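## Task

Take tube A (violet cap) from rack RK position C3, set it upright in the centre of the balance pan, close the balance door and press PRINT to weigh it. Then seat tube A fully down in bore A4 of dry block DB, and make sure the balance door is closed. Seat tube B (red cap) from RK A4 fully down in bore D3 of mixer MX, press the mixer's START key, and keep tube B in that bore until the green lamp on top of the mixer turns off. Finally push the SP lever UP, all the way back. Do not grip or unseat anyone else's tubes, which must stay in their bores and wells. Every station must stay upright and level on the bench mat. End with the gripper open and the arm away from everything.

## Robot and tools

Robot: one 7-joint arm with a two-finger parallel gripper, on a base that may be slightly tilted relative to the table. Every joint list in a call or a result uses this order: waist, shoulder, elbow, forearm roll, upper arm roll, wrist pitch, wrist roll. Wrist pitch is reversed: its sign is opposite to the URDF's in everything sent and reported, so its stated range of -2.100 to 2.100 keeps its width but the signs swap. Stated ranges (URDF signs, radians): waist, upper arm roll, forearm roll and wrist roll -69.115 to 69.115; shoulder -2.250 to 2.250; elbow -2.580 to 2.580; wrist pitch -2.100 to 2.100. Real ends can differ by up to 0.013 rad.

Scene frame: origin on the table top under the base, +z up, +x forward, +y to the left when looking along +x. Rack RK is closest to the base; behind it, left to right, are balance BAL, dry block DB, spectrophotometer SP, mixer MX and magnet block MG. None is fixed, so they can be shoved or tipped. On any station row A is the front row and column 1 the leftmost, viewed from its front. The balance door is the glass box's top pane; it opens by sliding away from you. PRINT is the white key on the balance's sloping front; the balance's green lamp comes on when PRINT is pressed with the door shut. START is on the mixer's sloping front; holding or bumping the shaking block aborts the run and lights the red lamp, after which START must be pressed again. Tubes being placed must be pushed to the bottom of their bore.

A row is a list of 9 numbers, each -1 to 1: the seven joint numbers in the order above, then gripper position, then gripper speed. Optionally 7 more numbers (0 to 1) follow: per-joint stiffness scales in the same joint order, which stay in effect until changed. Joint numbers are offsets, not poses: 1.0 equals 0.9985 rad for waist, shoulder, elbow and upper arm roll, and 0.8765 rad for forearm roll, wrist pitch and wrist roll. Gripper position is absolute: +1 fully open (85 mm), 0 about 41 mm, about -0.8 pads touching, -1 close until blocked. Gripper speed: -1 about 20 mm/s, 0 about 85, +1 about 150 mm/s. A full close grips with roughly 190 to 235 N per pad; for a gentle grip, open and then close to just under the object's width.

execute_actions(actions): a list of actions; each action is a table of 1 to 15 rows, one row per 1/30 s step, with the last row held for the rest of the 15 steps. Offsets in every row of an action are measured from the joint angles at that action's start (for the first action, from the last reported angles), not from the previous row. An action asking a joint more than 0.013 rad past its range end is refused; if the first action fails this or any action is malformed, nothing runs. An empty list just returns the state and images.

move(target, speed, blocking): target is one row as above, offsets measured from the Joint positions of the latest result that shows them. All joints follow paths that finish together, so the gripper travels on a curve; paths take 0.5 to 10 s and do not avoid obstacles. speed is the top rate in rad/s of the joint with the longest way, 0.01 to 2, default 0.5. blocking=false returns after 0.5 s while motion continues; then use wait or stop before sending more rows or moves. The extra 'move:' line reports how it ended (done, off_target, moving, held, fault), limits=held or none, and the joint farthest from target.

wait(seconds): 0 to 10, holds the last command; returns early when a running move ends. stop(): brakes a running move; fingers keep moving. zoom_image(camera, region): camera is cam_head_left, cam_head_right or cam_wrist; region [x0, y0, x1, y1] pixels of that 896x504 image, at most 504 by 504. finished_scene(scene): scene number 1 or 2; ends it for good, so only call once the goal holds stably.

Results give Joint positions and Joint velocities (rad, rad/s), Joint targets (what joints are currently driven toward), position_measured_pct (about 50 minus 50 times the finger position; 0 is fully open; stopping below 90 means something is held or blocking, about 90 means pads met), step readings with HELD where a row was held back, 'joint sent to its limit', 'joint command not followed' (clearance check altered targets), MOTOR HOT (from 60 °C) and OVER-TEMPERATURE FAULT (at 75 °C the arm sags). Each step the target may lead the measured angle by at most 0.304 rad (first four joints) or 0.266 rad (last three), and targets are scaled back if the gripper would jump over 70 mm, so big moves need several actions and may end short.

Avoid: contact torque reaching the load limits (46.9 N m for waist, shoulder, elbow, upper arm roll; 29.5 for the wrist and forearm joints, including held weight), which halts the arm for 10 s; fast or deep pushes into contact; dropping or knocking anything off the table; gripping other tubes; tipping stations. Fingertips extend about 13 mm as they close, so keep clearance above surfaces. Loose objects may occasionally get a small nudge.

Each tool is called as name(argument=value, ...), one argument or row to a line, values as JSON.

## Session

execute_actions(
  actions=[],
)

Scene clock: 0.00 s.
position_measured_pct=0.0
Joint names: [waist, shoulder, elbow, forearm roll, upper arm roll, wrist pitch, wrist roll]
Joint positions: [-0.461  0.79   1.232 -0.179 -0.476 -1.823  3.242]
Joint velocities: [ 0.001  0.002  0.    -0.001 -0.    -0.001  0.001]
Joint targets: [-0.461 0.790 1.232 -0.179 -0.476 -1.823 3.242]
Joint stiffness scale: [1. 1. 1. 1. 1. 1. 1.]

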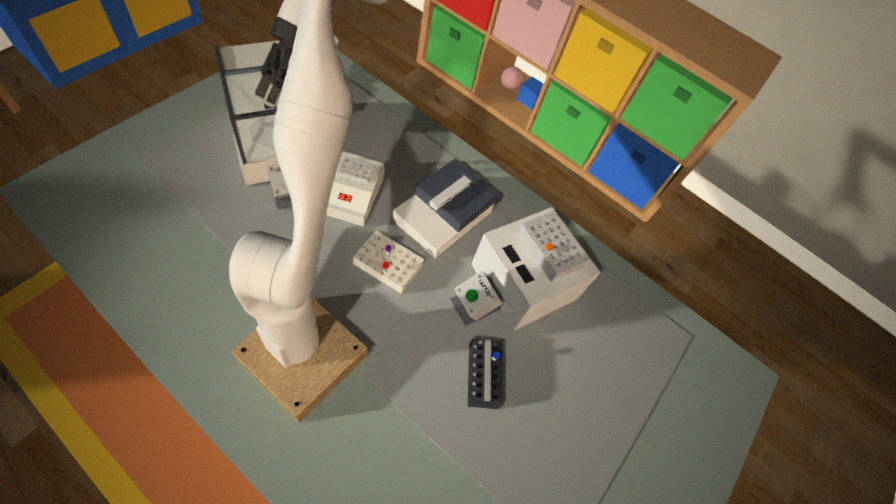

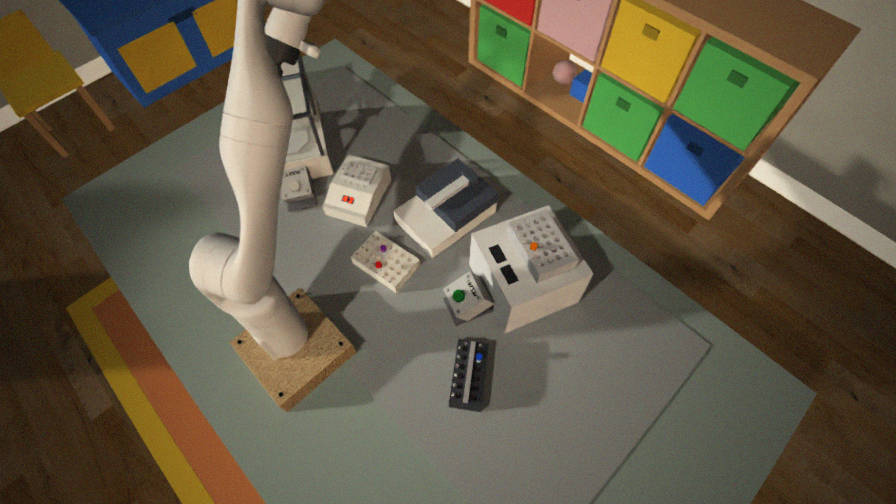

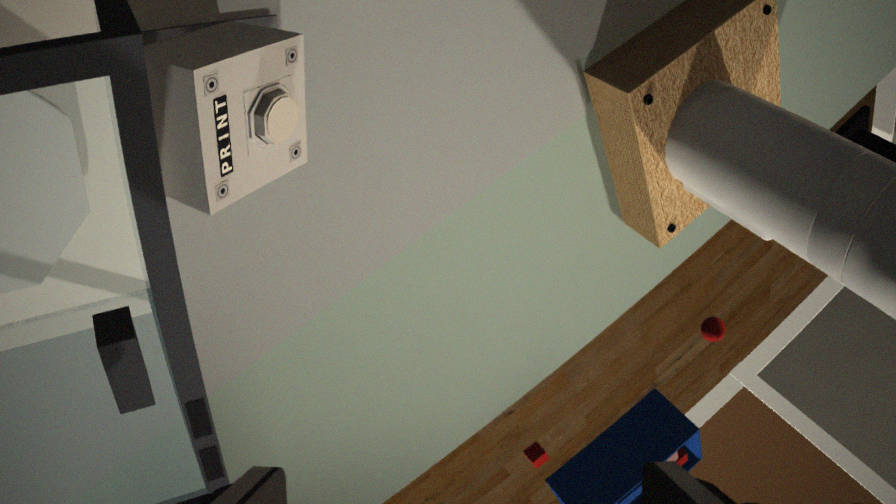

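move(
  target=[0.462,-0.491,0.068,0.204,0.477,0.323,-0.115,1,0],
  speed=0.4,
)

Scene clock: 14.00 s.
position_measured_pct=0.0
Joint names: [waist, shoulder, elbow, forearm roll, upper arm roll, wrist pitch, wrist roll]
Joint positions: [-0.002  0.302  1.295 -0.005 -0.002 -1.545  3.15 ]
Joint velocities: [ 0.005 -0.004  0.001 -0.     0.    -0.001 -0.001]
Joint targets: [0.001 0.300 1.300 -0.000 0.001 -1.540 3.141]
Joint stiffness scale: [1. 1. 1. 1. 1. 1. 1.]
move: done; limits=none; farthest joint: the wrist roll, 0.009 radians from its target (0.101 radians at the start)

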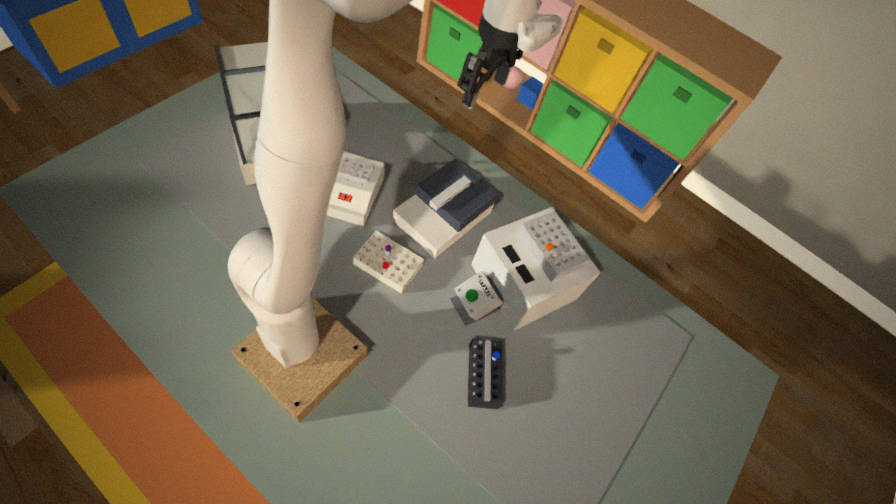

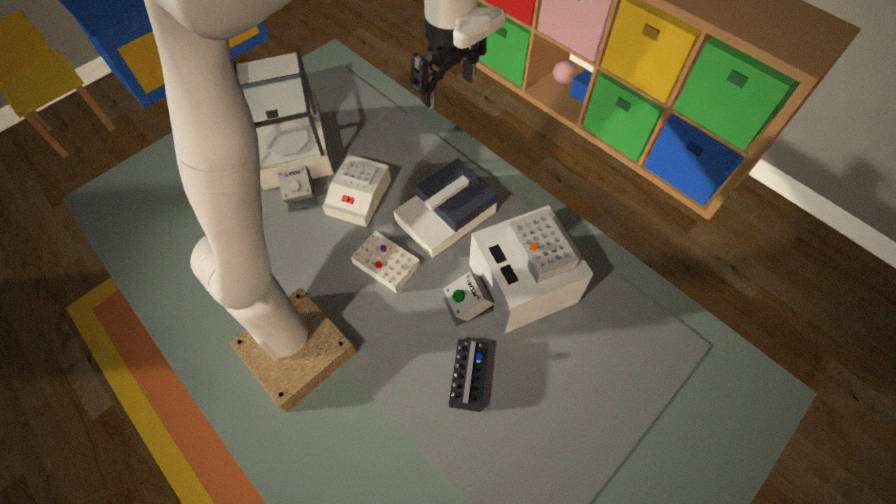

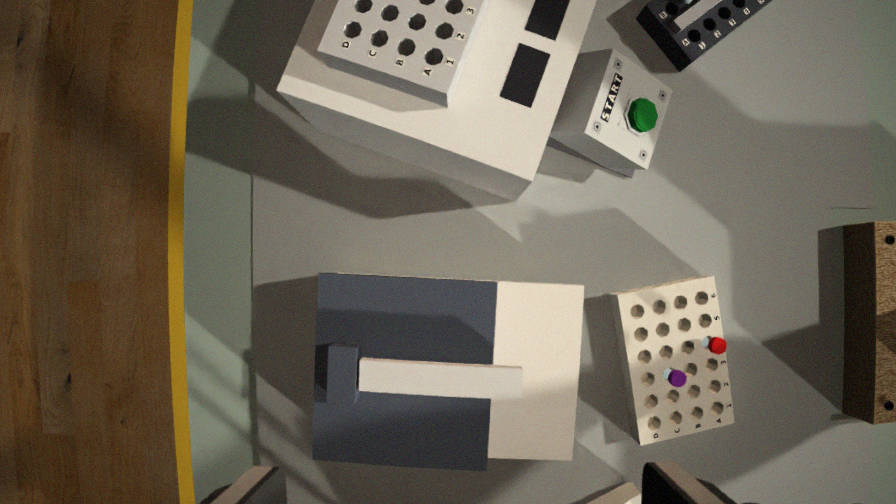

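move(
  target=[-0.75,0,0,0,0,0,0,1,0],
  speed=0.5,
)

zoom_image(
  camera="cam_head_right",
  region=[200,30,500,260],
)

Scene clock: 29.80 s.
position_measured_pct=0.0
Joint names: [waist, shoulder, elbow, forearm roll, upper arm roll, wrist pitch, wrist roll]
Joint positions: [-0.748  0.302  1.295 -0.005 -0.002 -1.545  3.15 ]
Joint velocities: [-0.003  0.001  0.     0.    -0.     0.    -0.   ]
Joint targets: [-0.751 0.302 1.295 -0.005 -0.002 -1.545 3.150]
Joint stiffness scale: [1. 1. 1. 1. 1. 1. 1.]
move: done; limits=none; farthest joint: the waist, 0.003 radians from its target (0.749 radians at the start)

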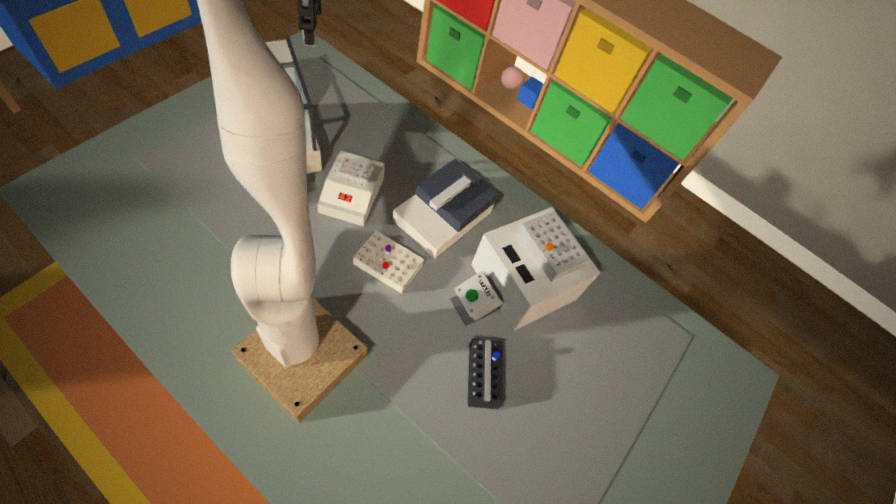

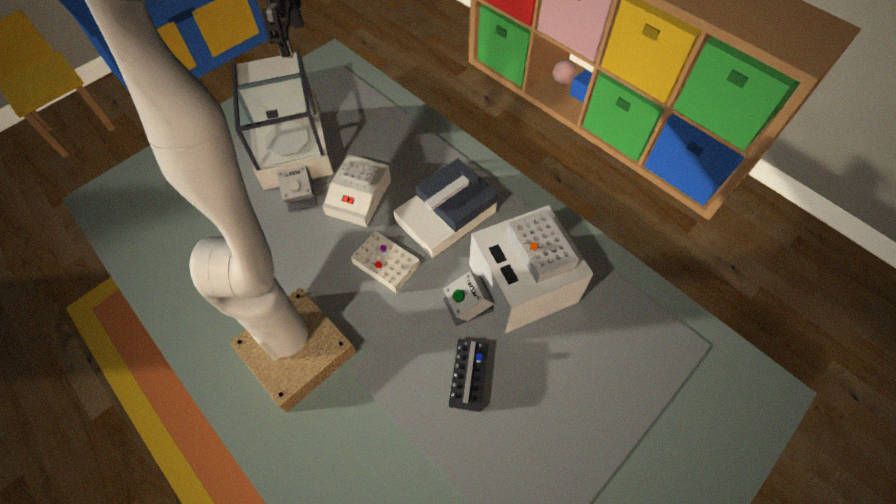

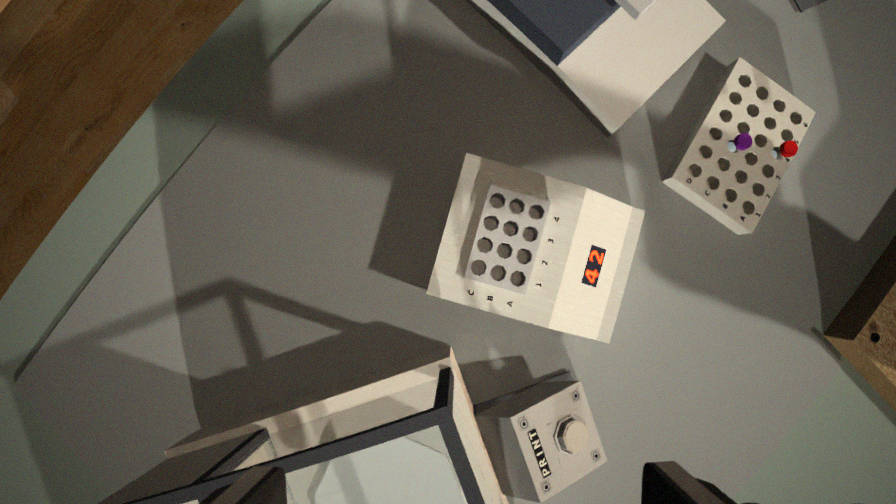

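Region (200, 30, 500, 260) of cam_head_right's 896x504 image, scaled by 1.680, with more detail than that image has; it fills the top 386 rows of this view, and the rest is white.

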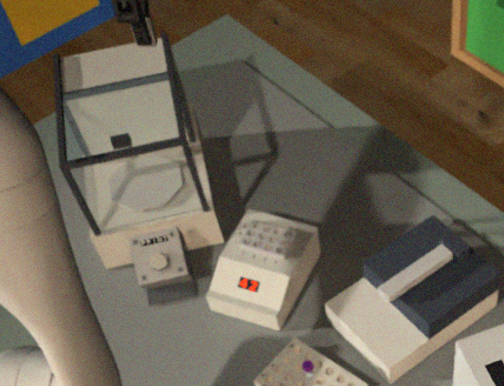

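move(
  target=[-0.35,0,0,0,0,0,0,1,0],
)

Scene clock: 33.23 s.
position_measured_pct=0.0
Joint names: [waist, shoulder, elbow, forearm roll, upper arm roll, wrist pitch, wrist roll]
Joint positions: [-1.095  0.302  1.295 -0.005 -0.002 -1.545  3.15 ]
Joint velocities: [-0.006  0.001  0.    -0.    -0.    -0.001 -0.   ]
Joint targets: [-1.098 0.302 1.295 -0.005 -0.002 -1.545 3.150]
Joint stiffness scale: [1. 1. 1. 1. 1. 1. 1.]
move: done; limits=none; farthest joint: the waist, 0.003 radians from its target (0.349 radians at the start)

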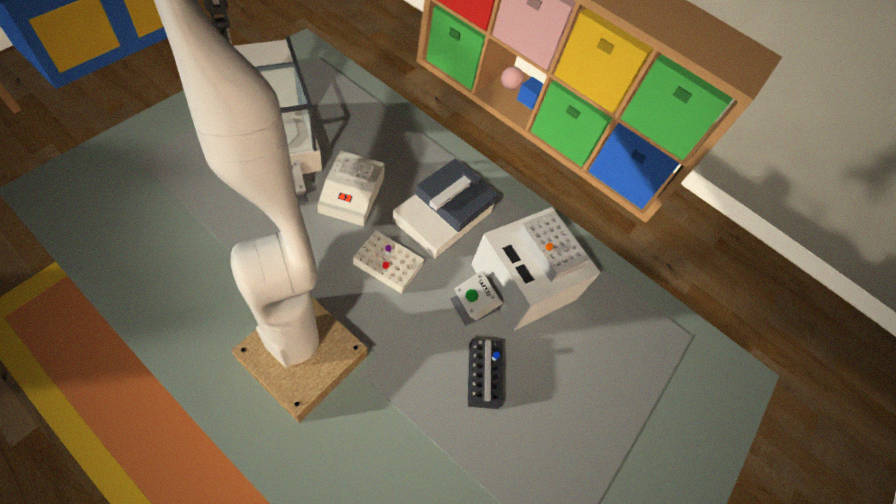

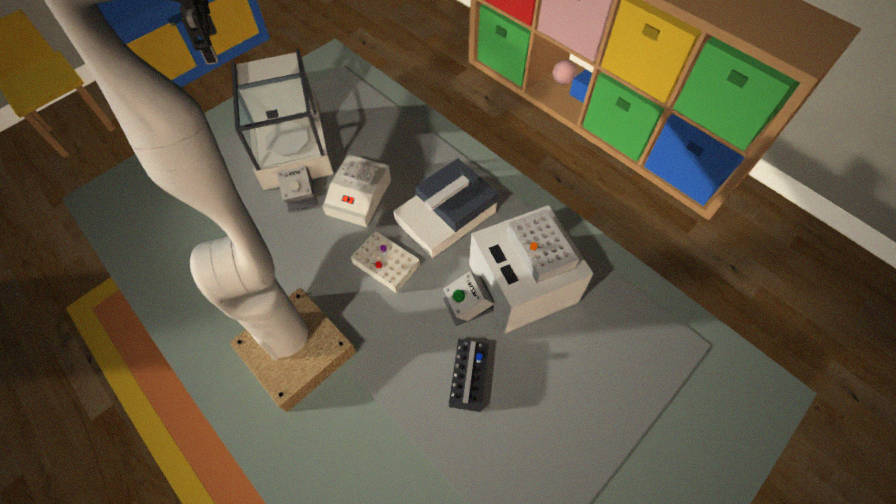

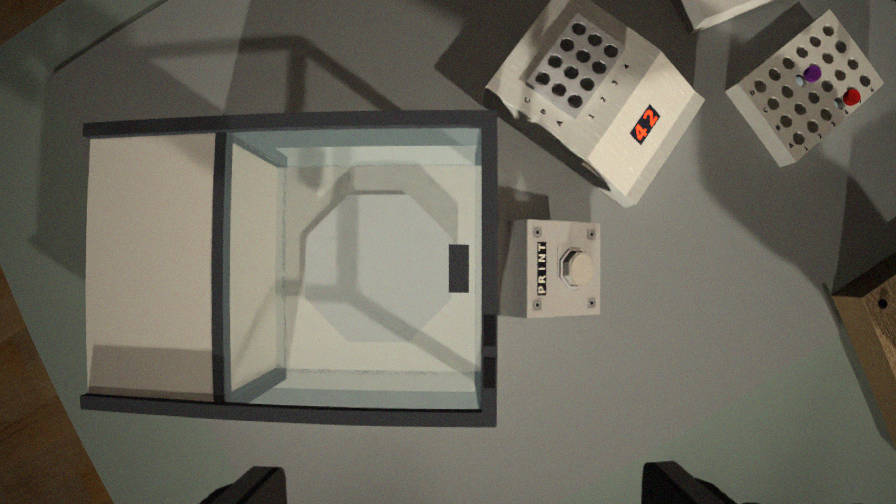

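move(
  target=[0.109,0.063,0.3485,0,0,0.469,0.12,0,0],
  speed=0.4,
)

Scene clock: 59.27 s.
position_measured_pct=49.6
Joint names: [waist, shoulder, elbow, forearm roll, upper arm roll, wrist pitch, wrist roll]
Joint positions: [-0.989  0.362  1.638 -0.005 -0.002 -1.14   3.246]
Joint velocities: [ 0.002 -0.     0.     0.     0.     0.001 -0.   ]
Joint targets: [-0.986 0.365 1.643 -0.005 -0.002 -1.134 3.255]
Joint stiffness scale: [1. 1. 1. 1. 1. 1. 1.]
move: done; limits=none; farthest joint: the wrist roll, 0.009 radians from its target (0.105 radians at the start)

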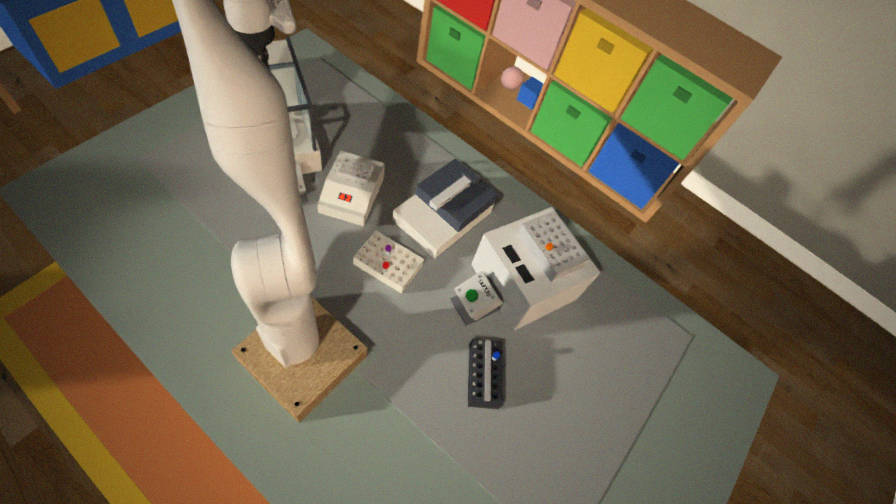

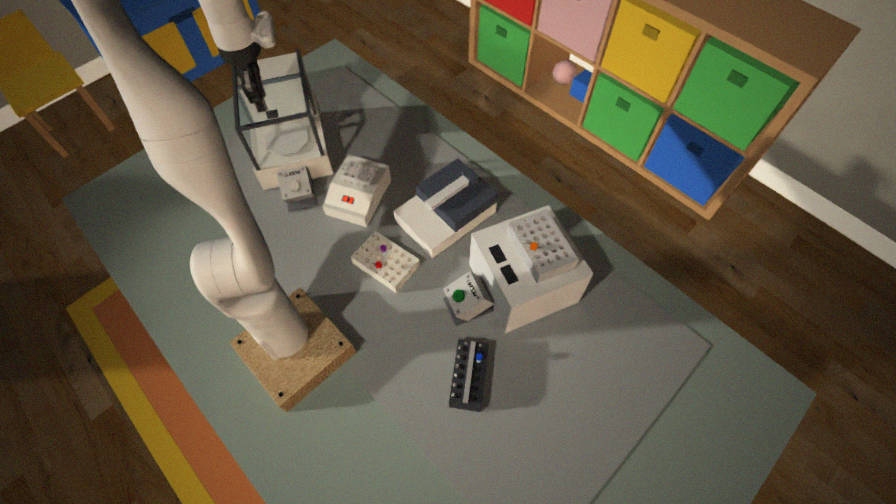

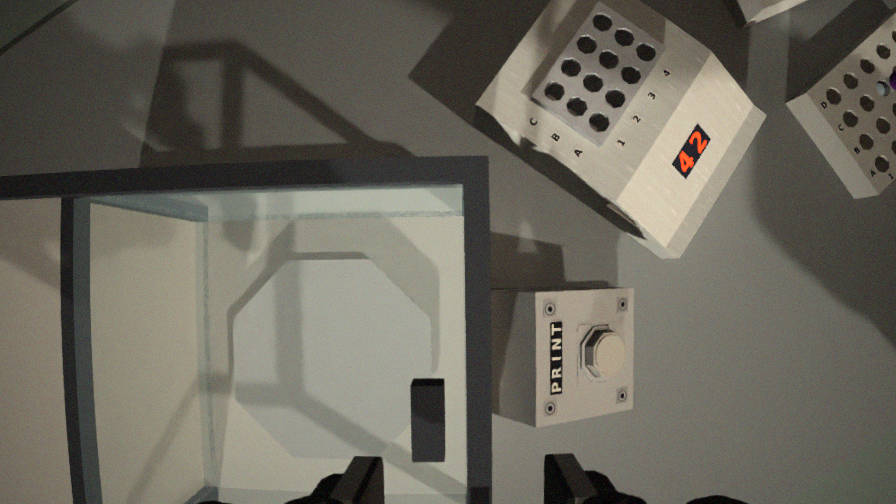

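move(
  target=[0,0.079,0.070,0,0,0.165,0,0,0],
  speed=0.15,
)

zoom_image(
  camera="cam_head_right",
  region=[200,30,360,150],
)

Scene clock: 69.63 s.
position_measured_pct=49.6
Joint names: [waist, shoulder, elbow, forearm roll, upper arm roll, wrist pitch, wrist roll]
Joint positions: [-0.989  0.435  1.701 -0.005 -0.002 -1.001  3.246]
Joint velocities: [-0.001  0.001 -0.     0.     0.     0.     0.   ]
Joint targets: [-0.989 0.441 1.708 -0.005 -0.002 -0.995 3.246]
Joint stiffness scale: [1. 1. 1. 1. 1. 1. 1.]
move: done; limits=none; farthest joint: the elbow, 0.007 radians from its target (0.070 radians at the start)

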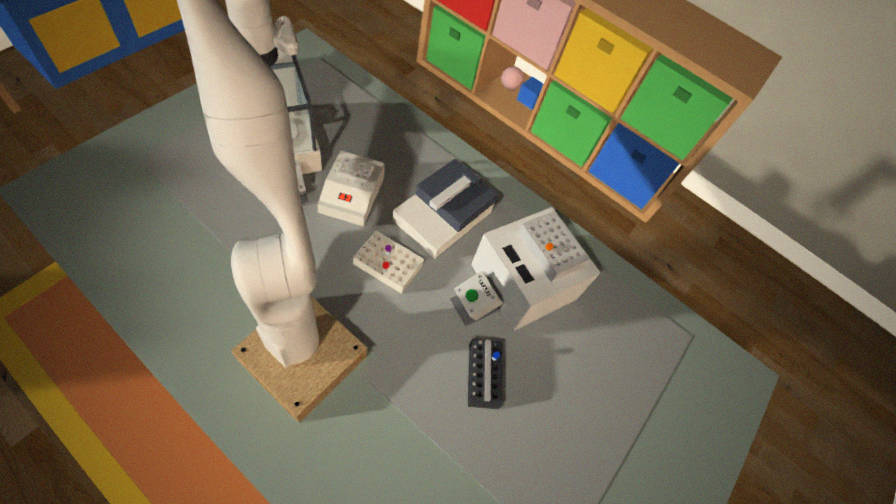

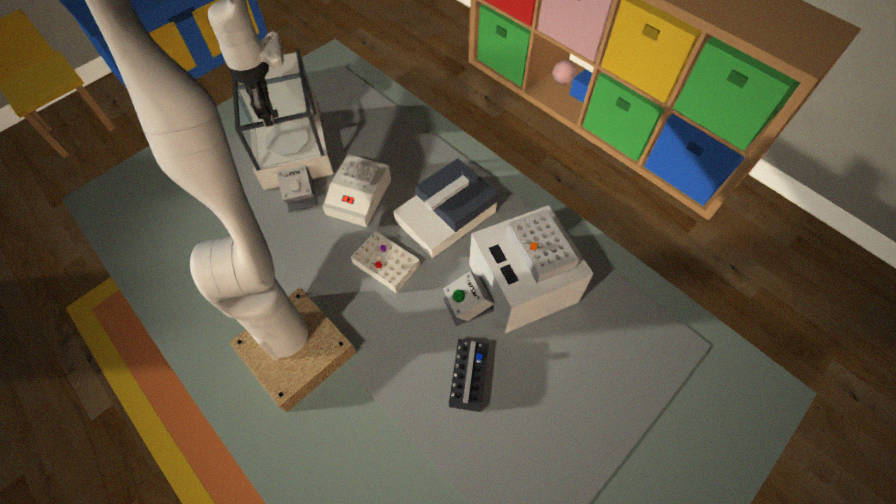

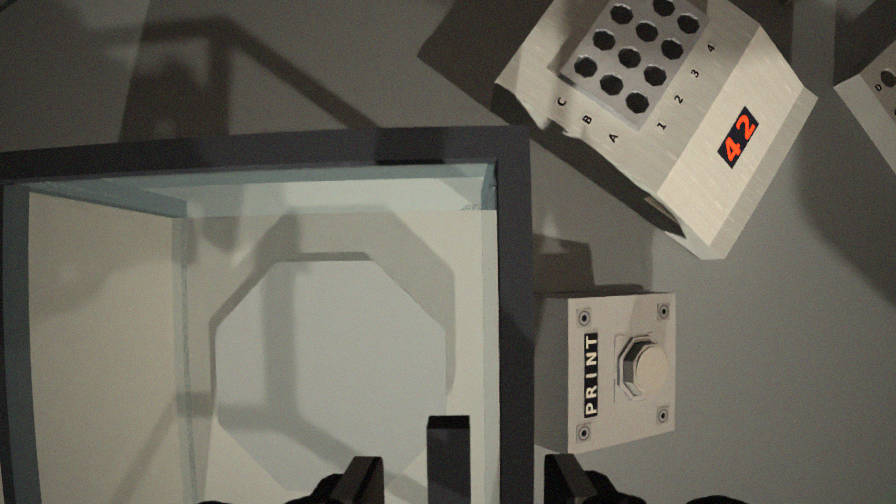

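Region (200, 30, 360, 150) of cam_head_right's 896x504 image, scaled by 3.150, with more detail than that image has; it fills the top 378 rows of this view, and the rest is white.

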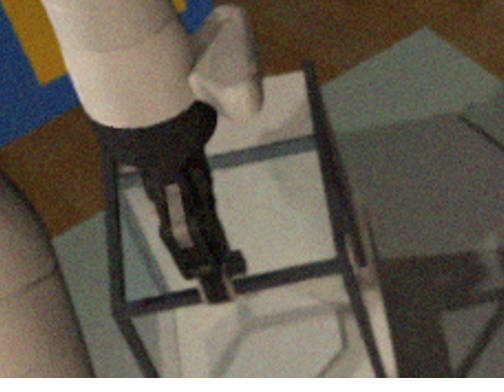

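move(
  target=[-0.005,0.0405,-0.0675,0,0,-0.031,0,0,0],
  speed=0.05,
)

Scene clock: 80.63 s.
position_measured_pct=49.6
Joint names: [waist, shoulder, elbow, forearm roll, upper arm roll, wrist pitch, wrist roll]
Joint positions: [-0.989  0.463  1.648 -0.005 -0.002 -1.055  3.246]
Joint velocities: [ 0.001 -0.    -0.001  0.     0.001 -0.001 -0.001]
Joint targets: [-0.994 0.475 1.633 -0.005 -0.002 -1.028 3.246]
Joint stiffness scale: [1. 1. 1. 1. 1. 1. 1.]
move: off_target; limits=none; farthest joint: the wrist pitch, 0.026 radians from its target (0.027 radians at the start)

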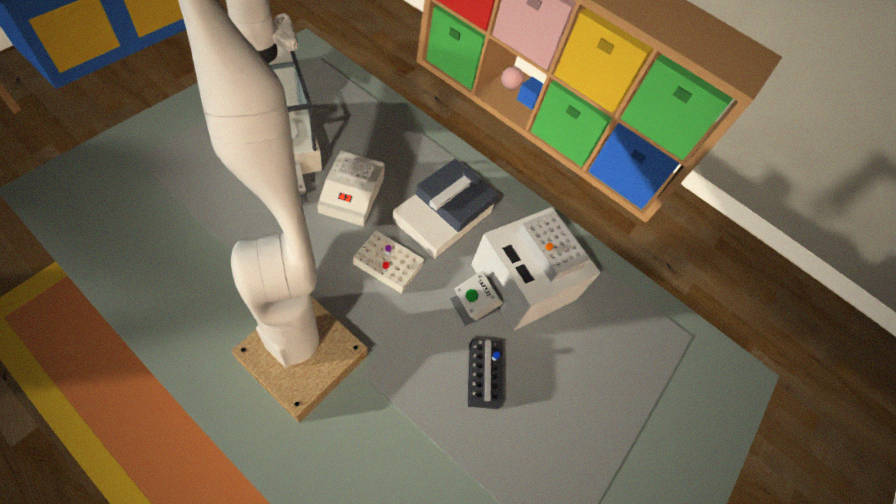

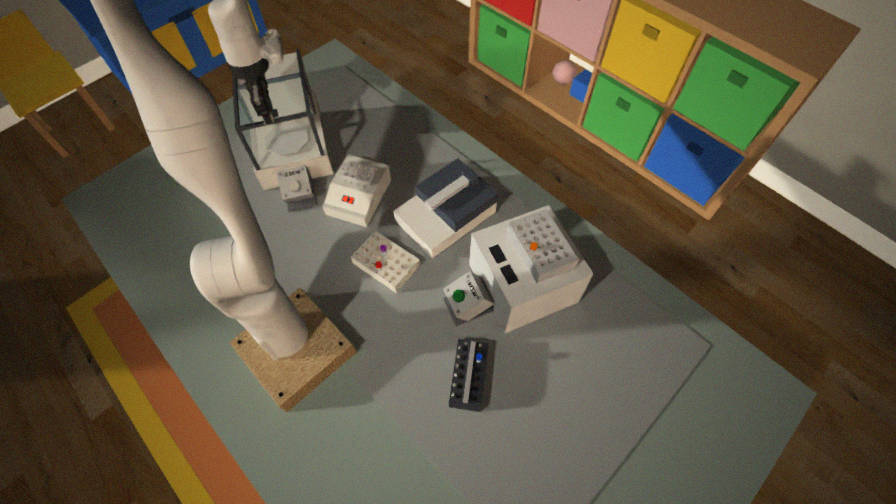

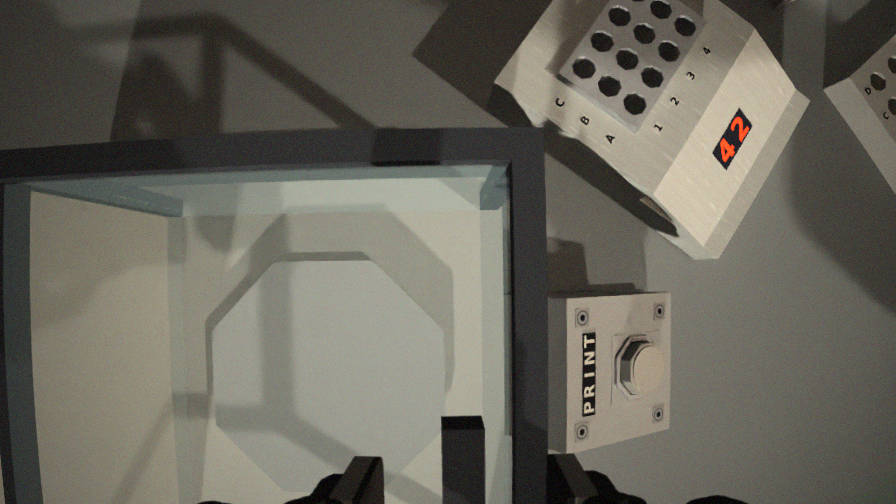

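move(
  target=[0,-0.052,-0.030,0,0,-0.06,0,0,0],
  speed=0.1,
)

move(
  target=[0,0,0,0,0,0,1,0,0],
  speed=0.9,
)

move(
  target=[0,0,0,0,0,0,0.81,0,0],
  speed=0.9,
)

Scene clock: 89.00 s.
position_measured_pct=49.6
Joint names: [waist, shoulder, elbow, forearm roll, upper arm roll, wrist pitch, wrist roll]
Joint positions: [-0.989  0.414  1.623 -0.005 -0.002 -1.102  3.246]
Joint velocities: [-0.001 -0.002  0.     0.     0.001 -0.001  0.001]
Joint targets: [-0.989 0.412 1.619 -0.005 -0.002 -1.107 3.246]
Joint stiffness scale: [1. 1. 1. 1. 1. 1. 1.]
move: done; limits=none; farthest joint: the wrist pitch, 0.006 radians from its target (0.053 radians at the start)

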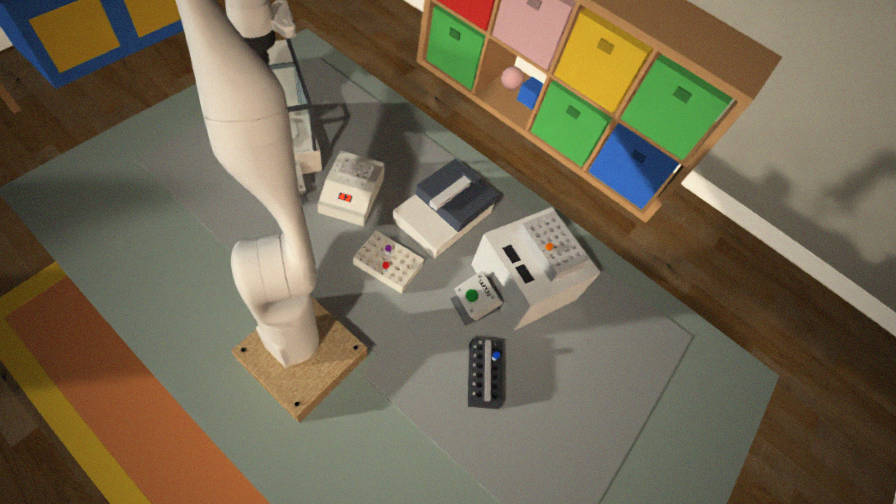

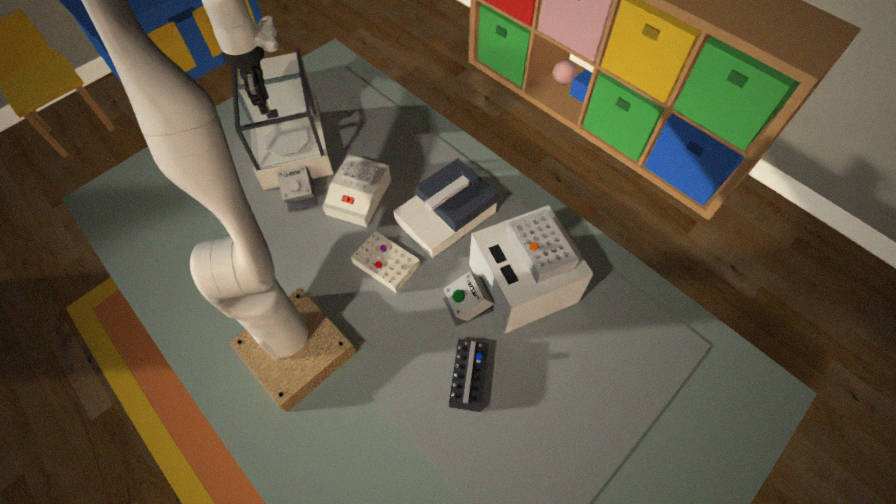

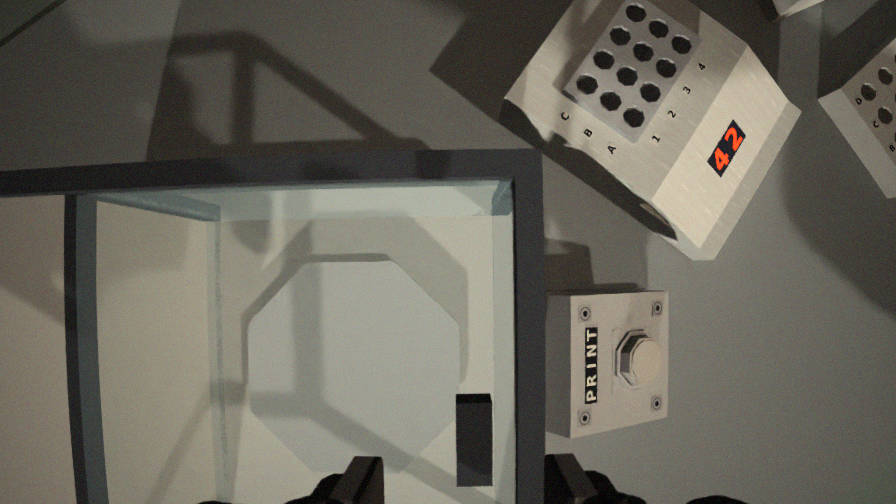

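Scene clock: 90.50 s.
position_measured_pct=49.6
Joint names: [waist, shoulder, elbow, forearm roll, upper arm roll, wrist pitch, wrist roll]
Joint positions: [-0.989  0.414  1.623 -0.005 -0.002 -1.102  4.114]
Joint velocities: [-0.    -0.001  0.     0.    -0.    -0.001  0.   ]
Joint targets: [-0.989 0.414 1.623 -0.005 -0.002 -1.102 4.123]
Joint stiffness scale: [1. 1. 1. 1. 1. 1. 1.]
move: done; limits=none; farthest joint: the wrist roll, 0.009 radians from its target (0.876 radians at the start)

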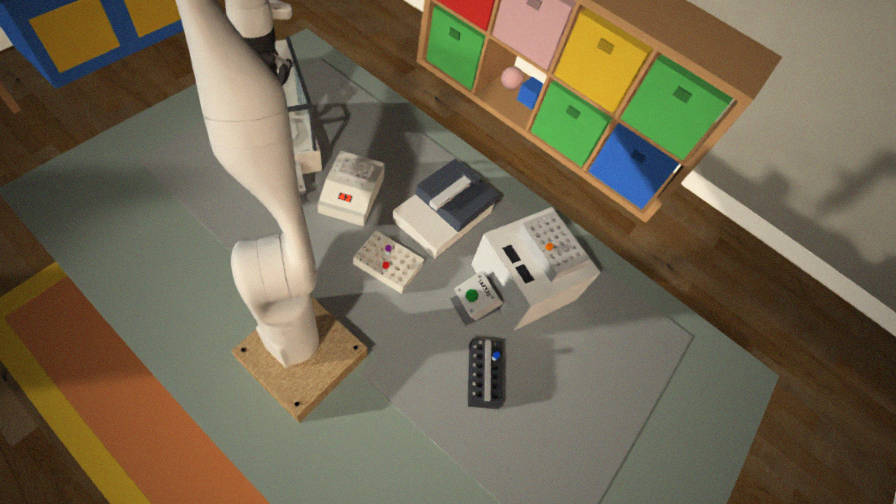

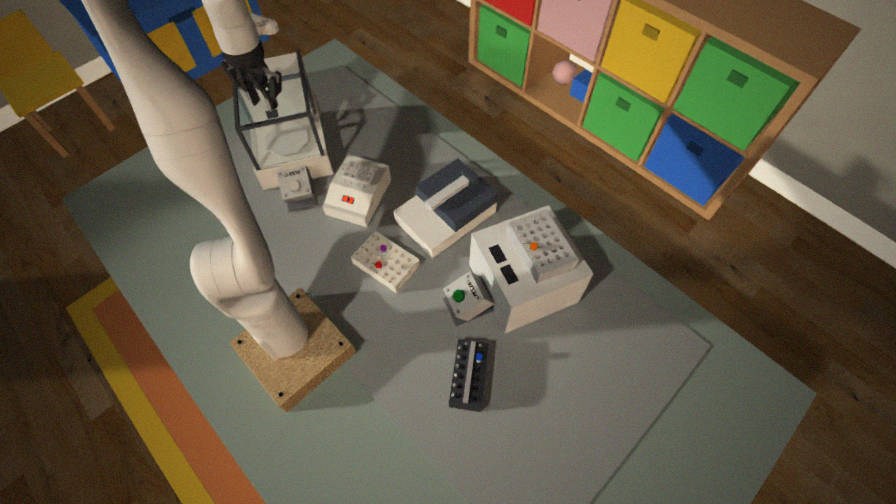

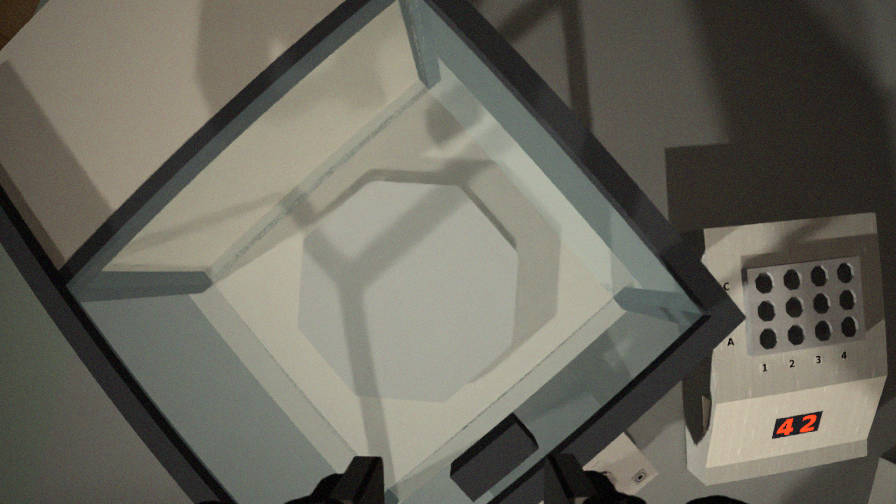

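Scene clock: 91.83 s.
position_measured_pct=49.6
Joint names: [waist, shoulder, elbow, forearm roll, upper arm roll, wrist pitch, wrist roll]
Joint positions: [-0.989  0.414  1.623 -0.005 -0.002 -1.102  4.815]
Joint velocities: [ 0.001 -0.    -0.     0.001 -0.    -0.     0.   ]
Joint targets: [-0.989 0.414 1.623 -0.005 -0.002 -1.102 4.824]
Joint stiffness scale: [1. 1. 1. 1. 1. 1. 1.]
move: done; limits=none; farthest joint: the wrist roll, 0.009 radians from its target (0.710 radians at the start)

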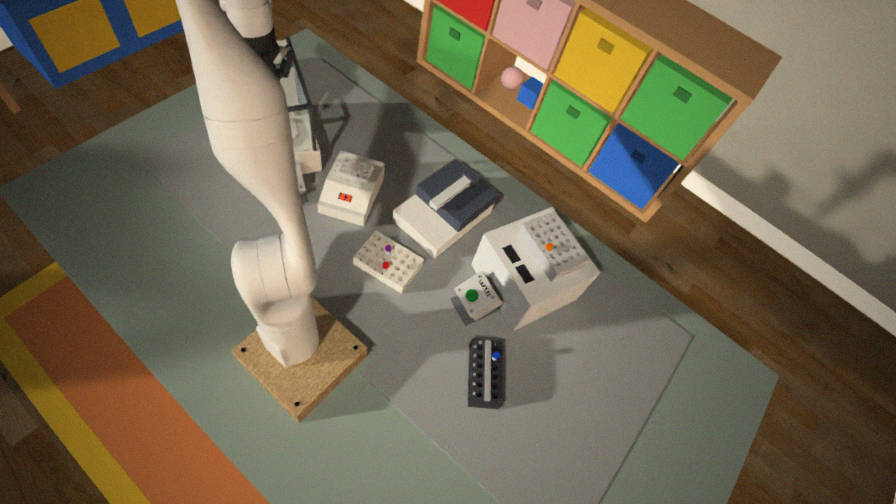

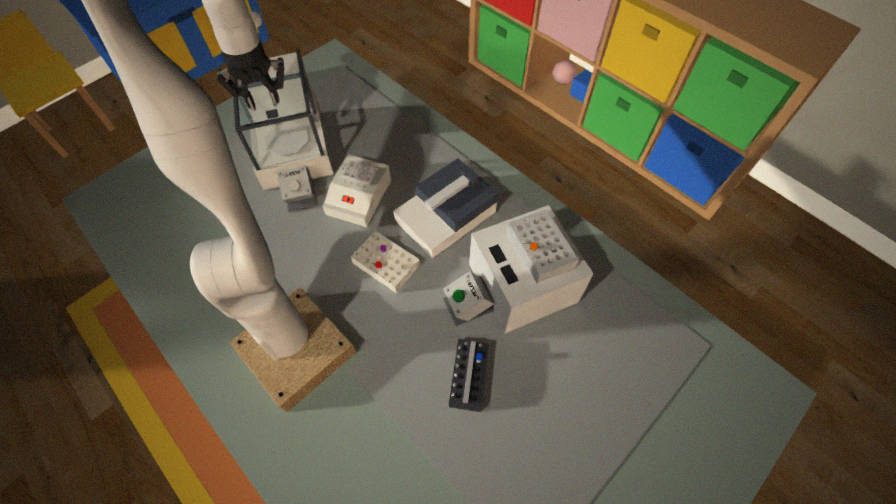

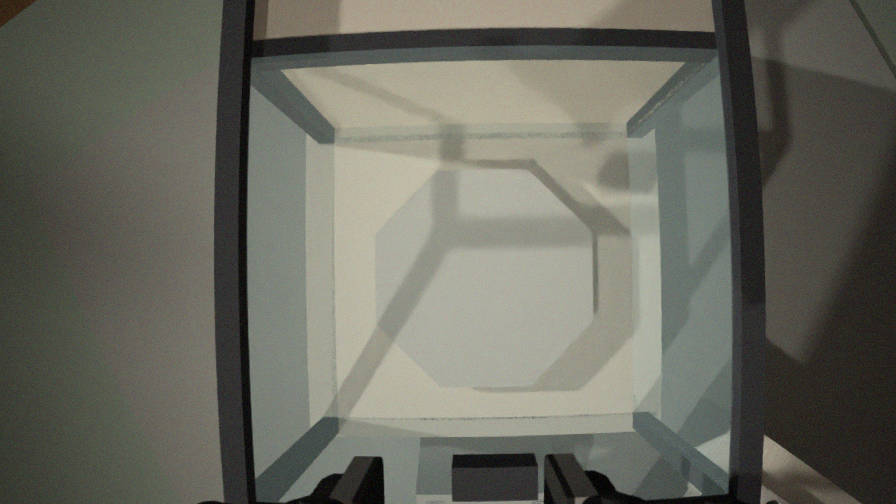

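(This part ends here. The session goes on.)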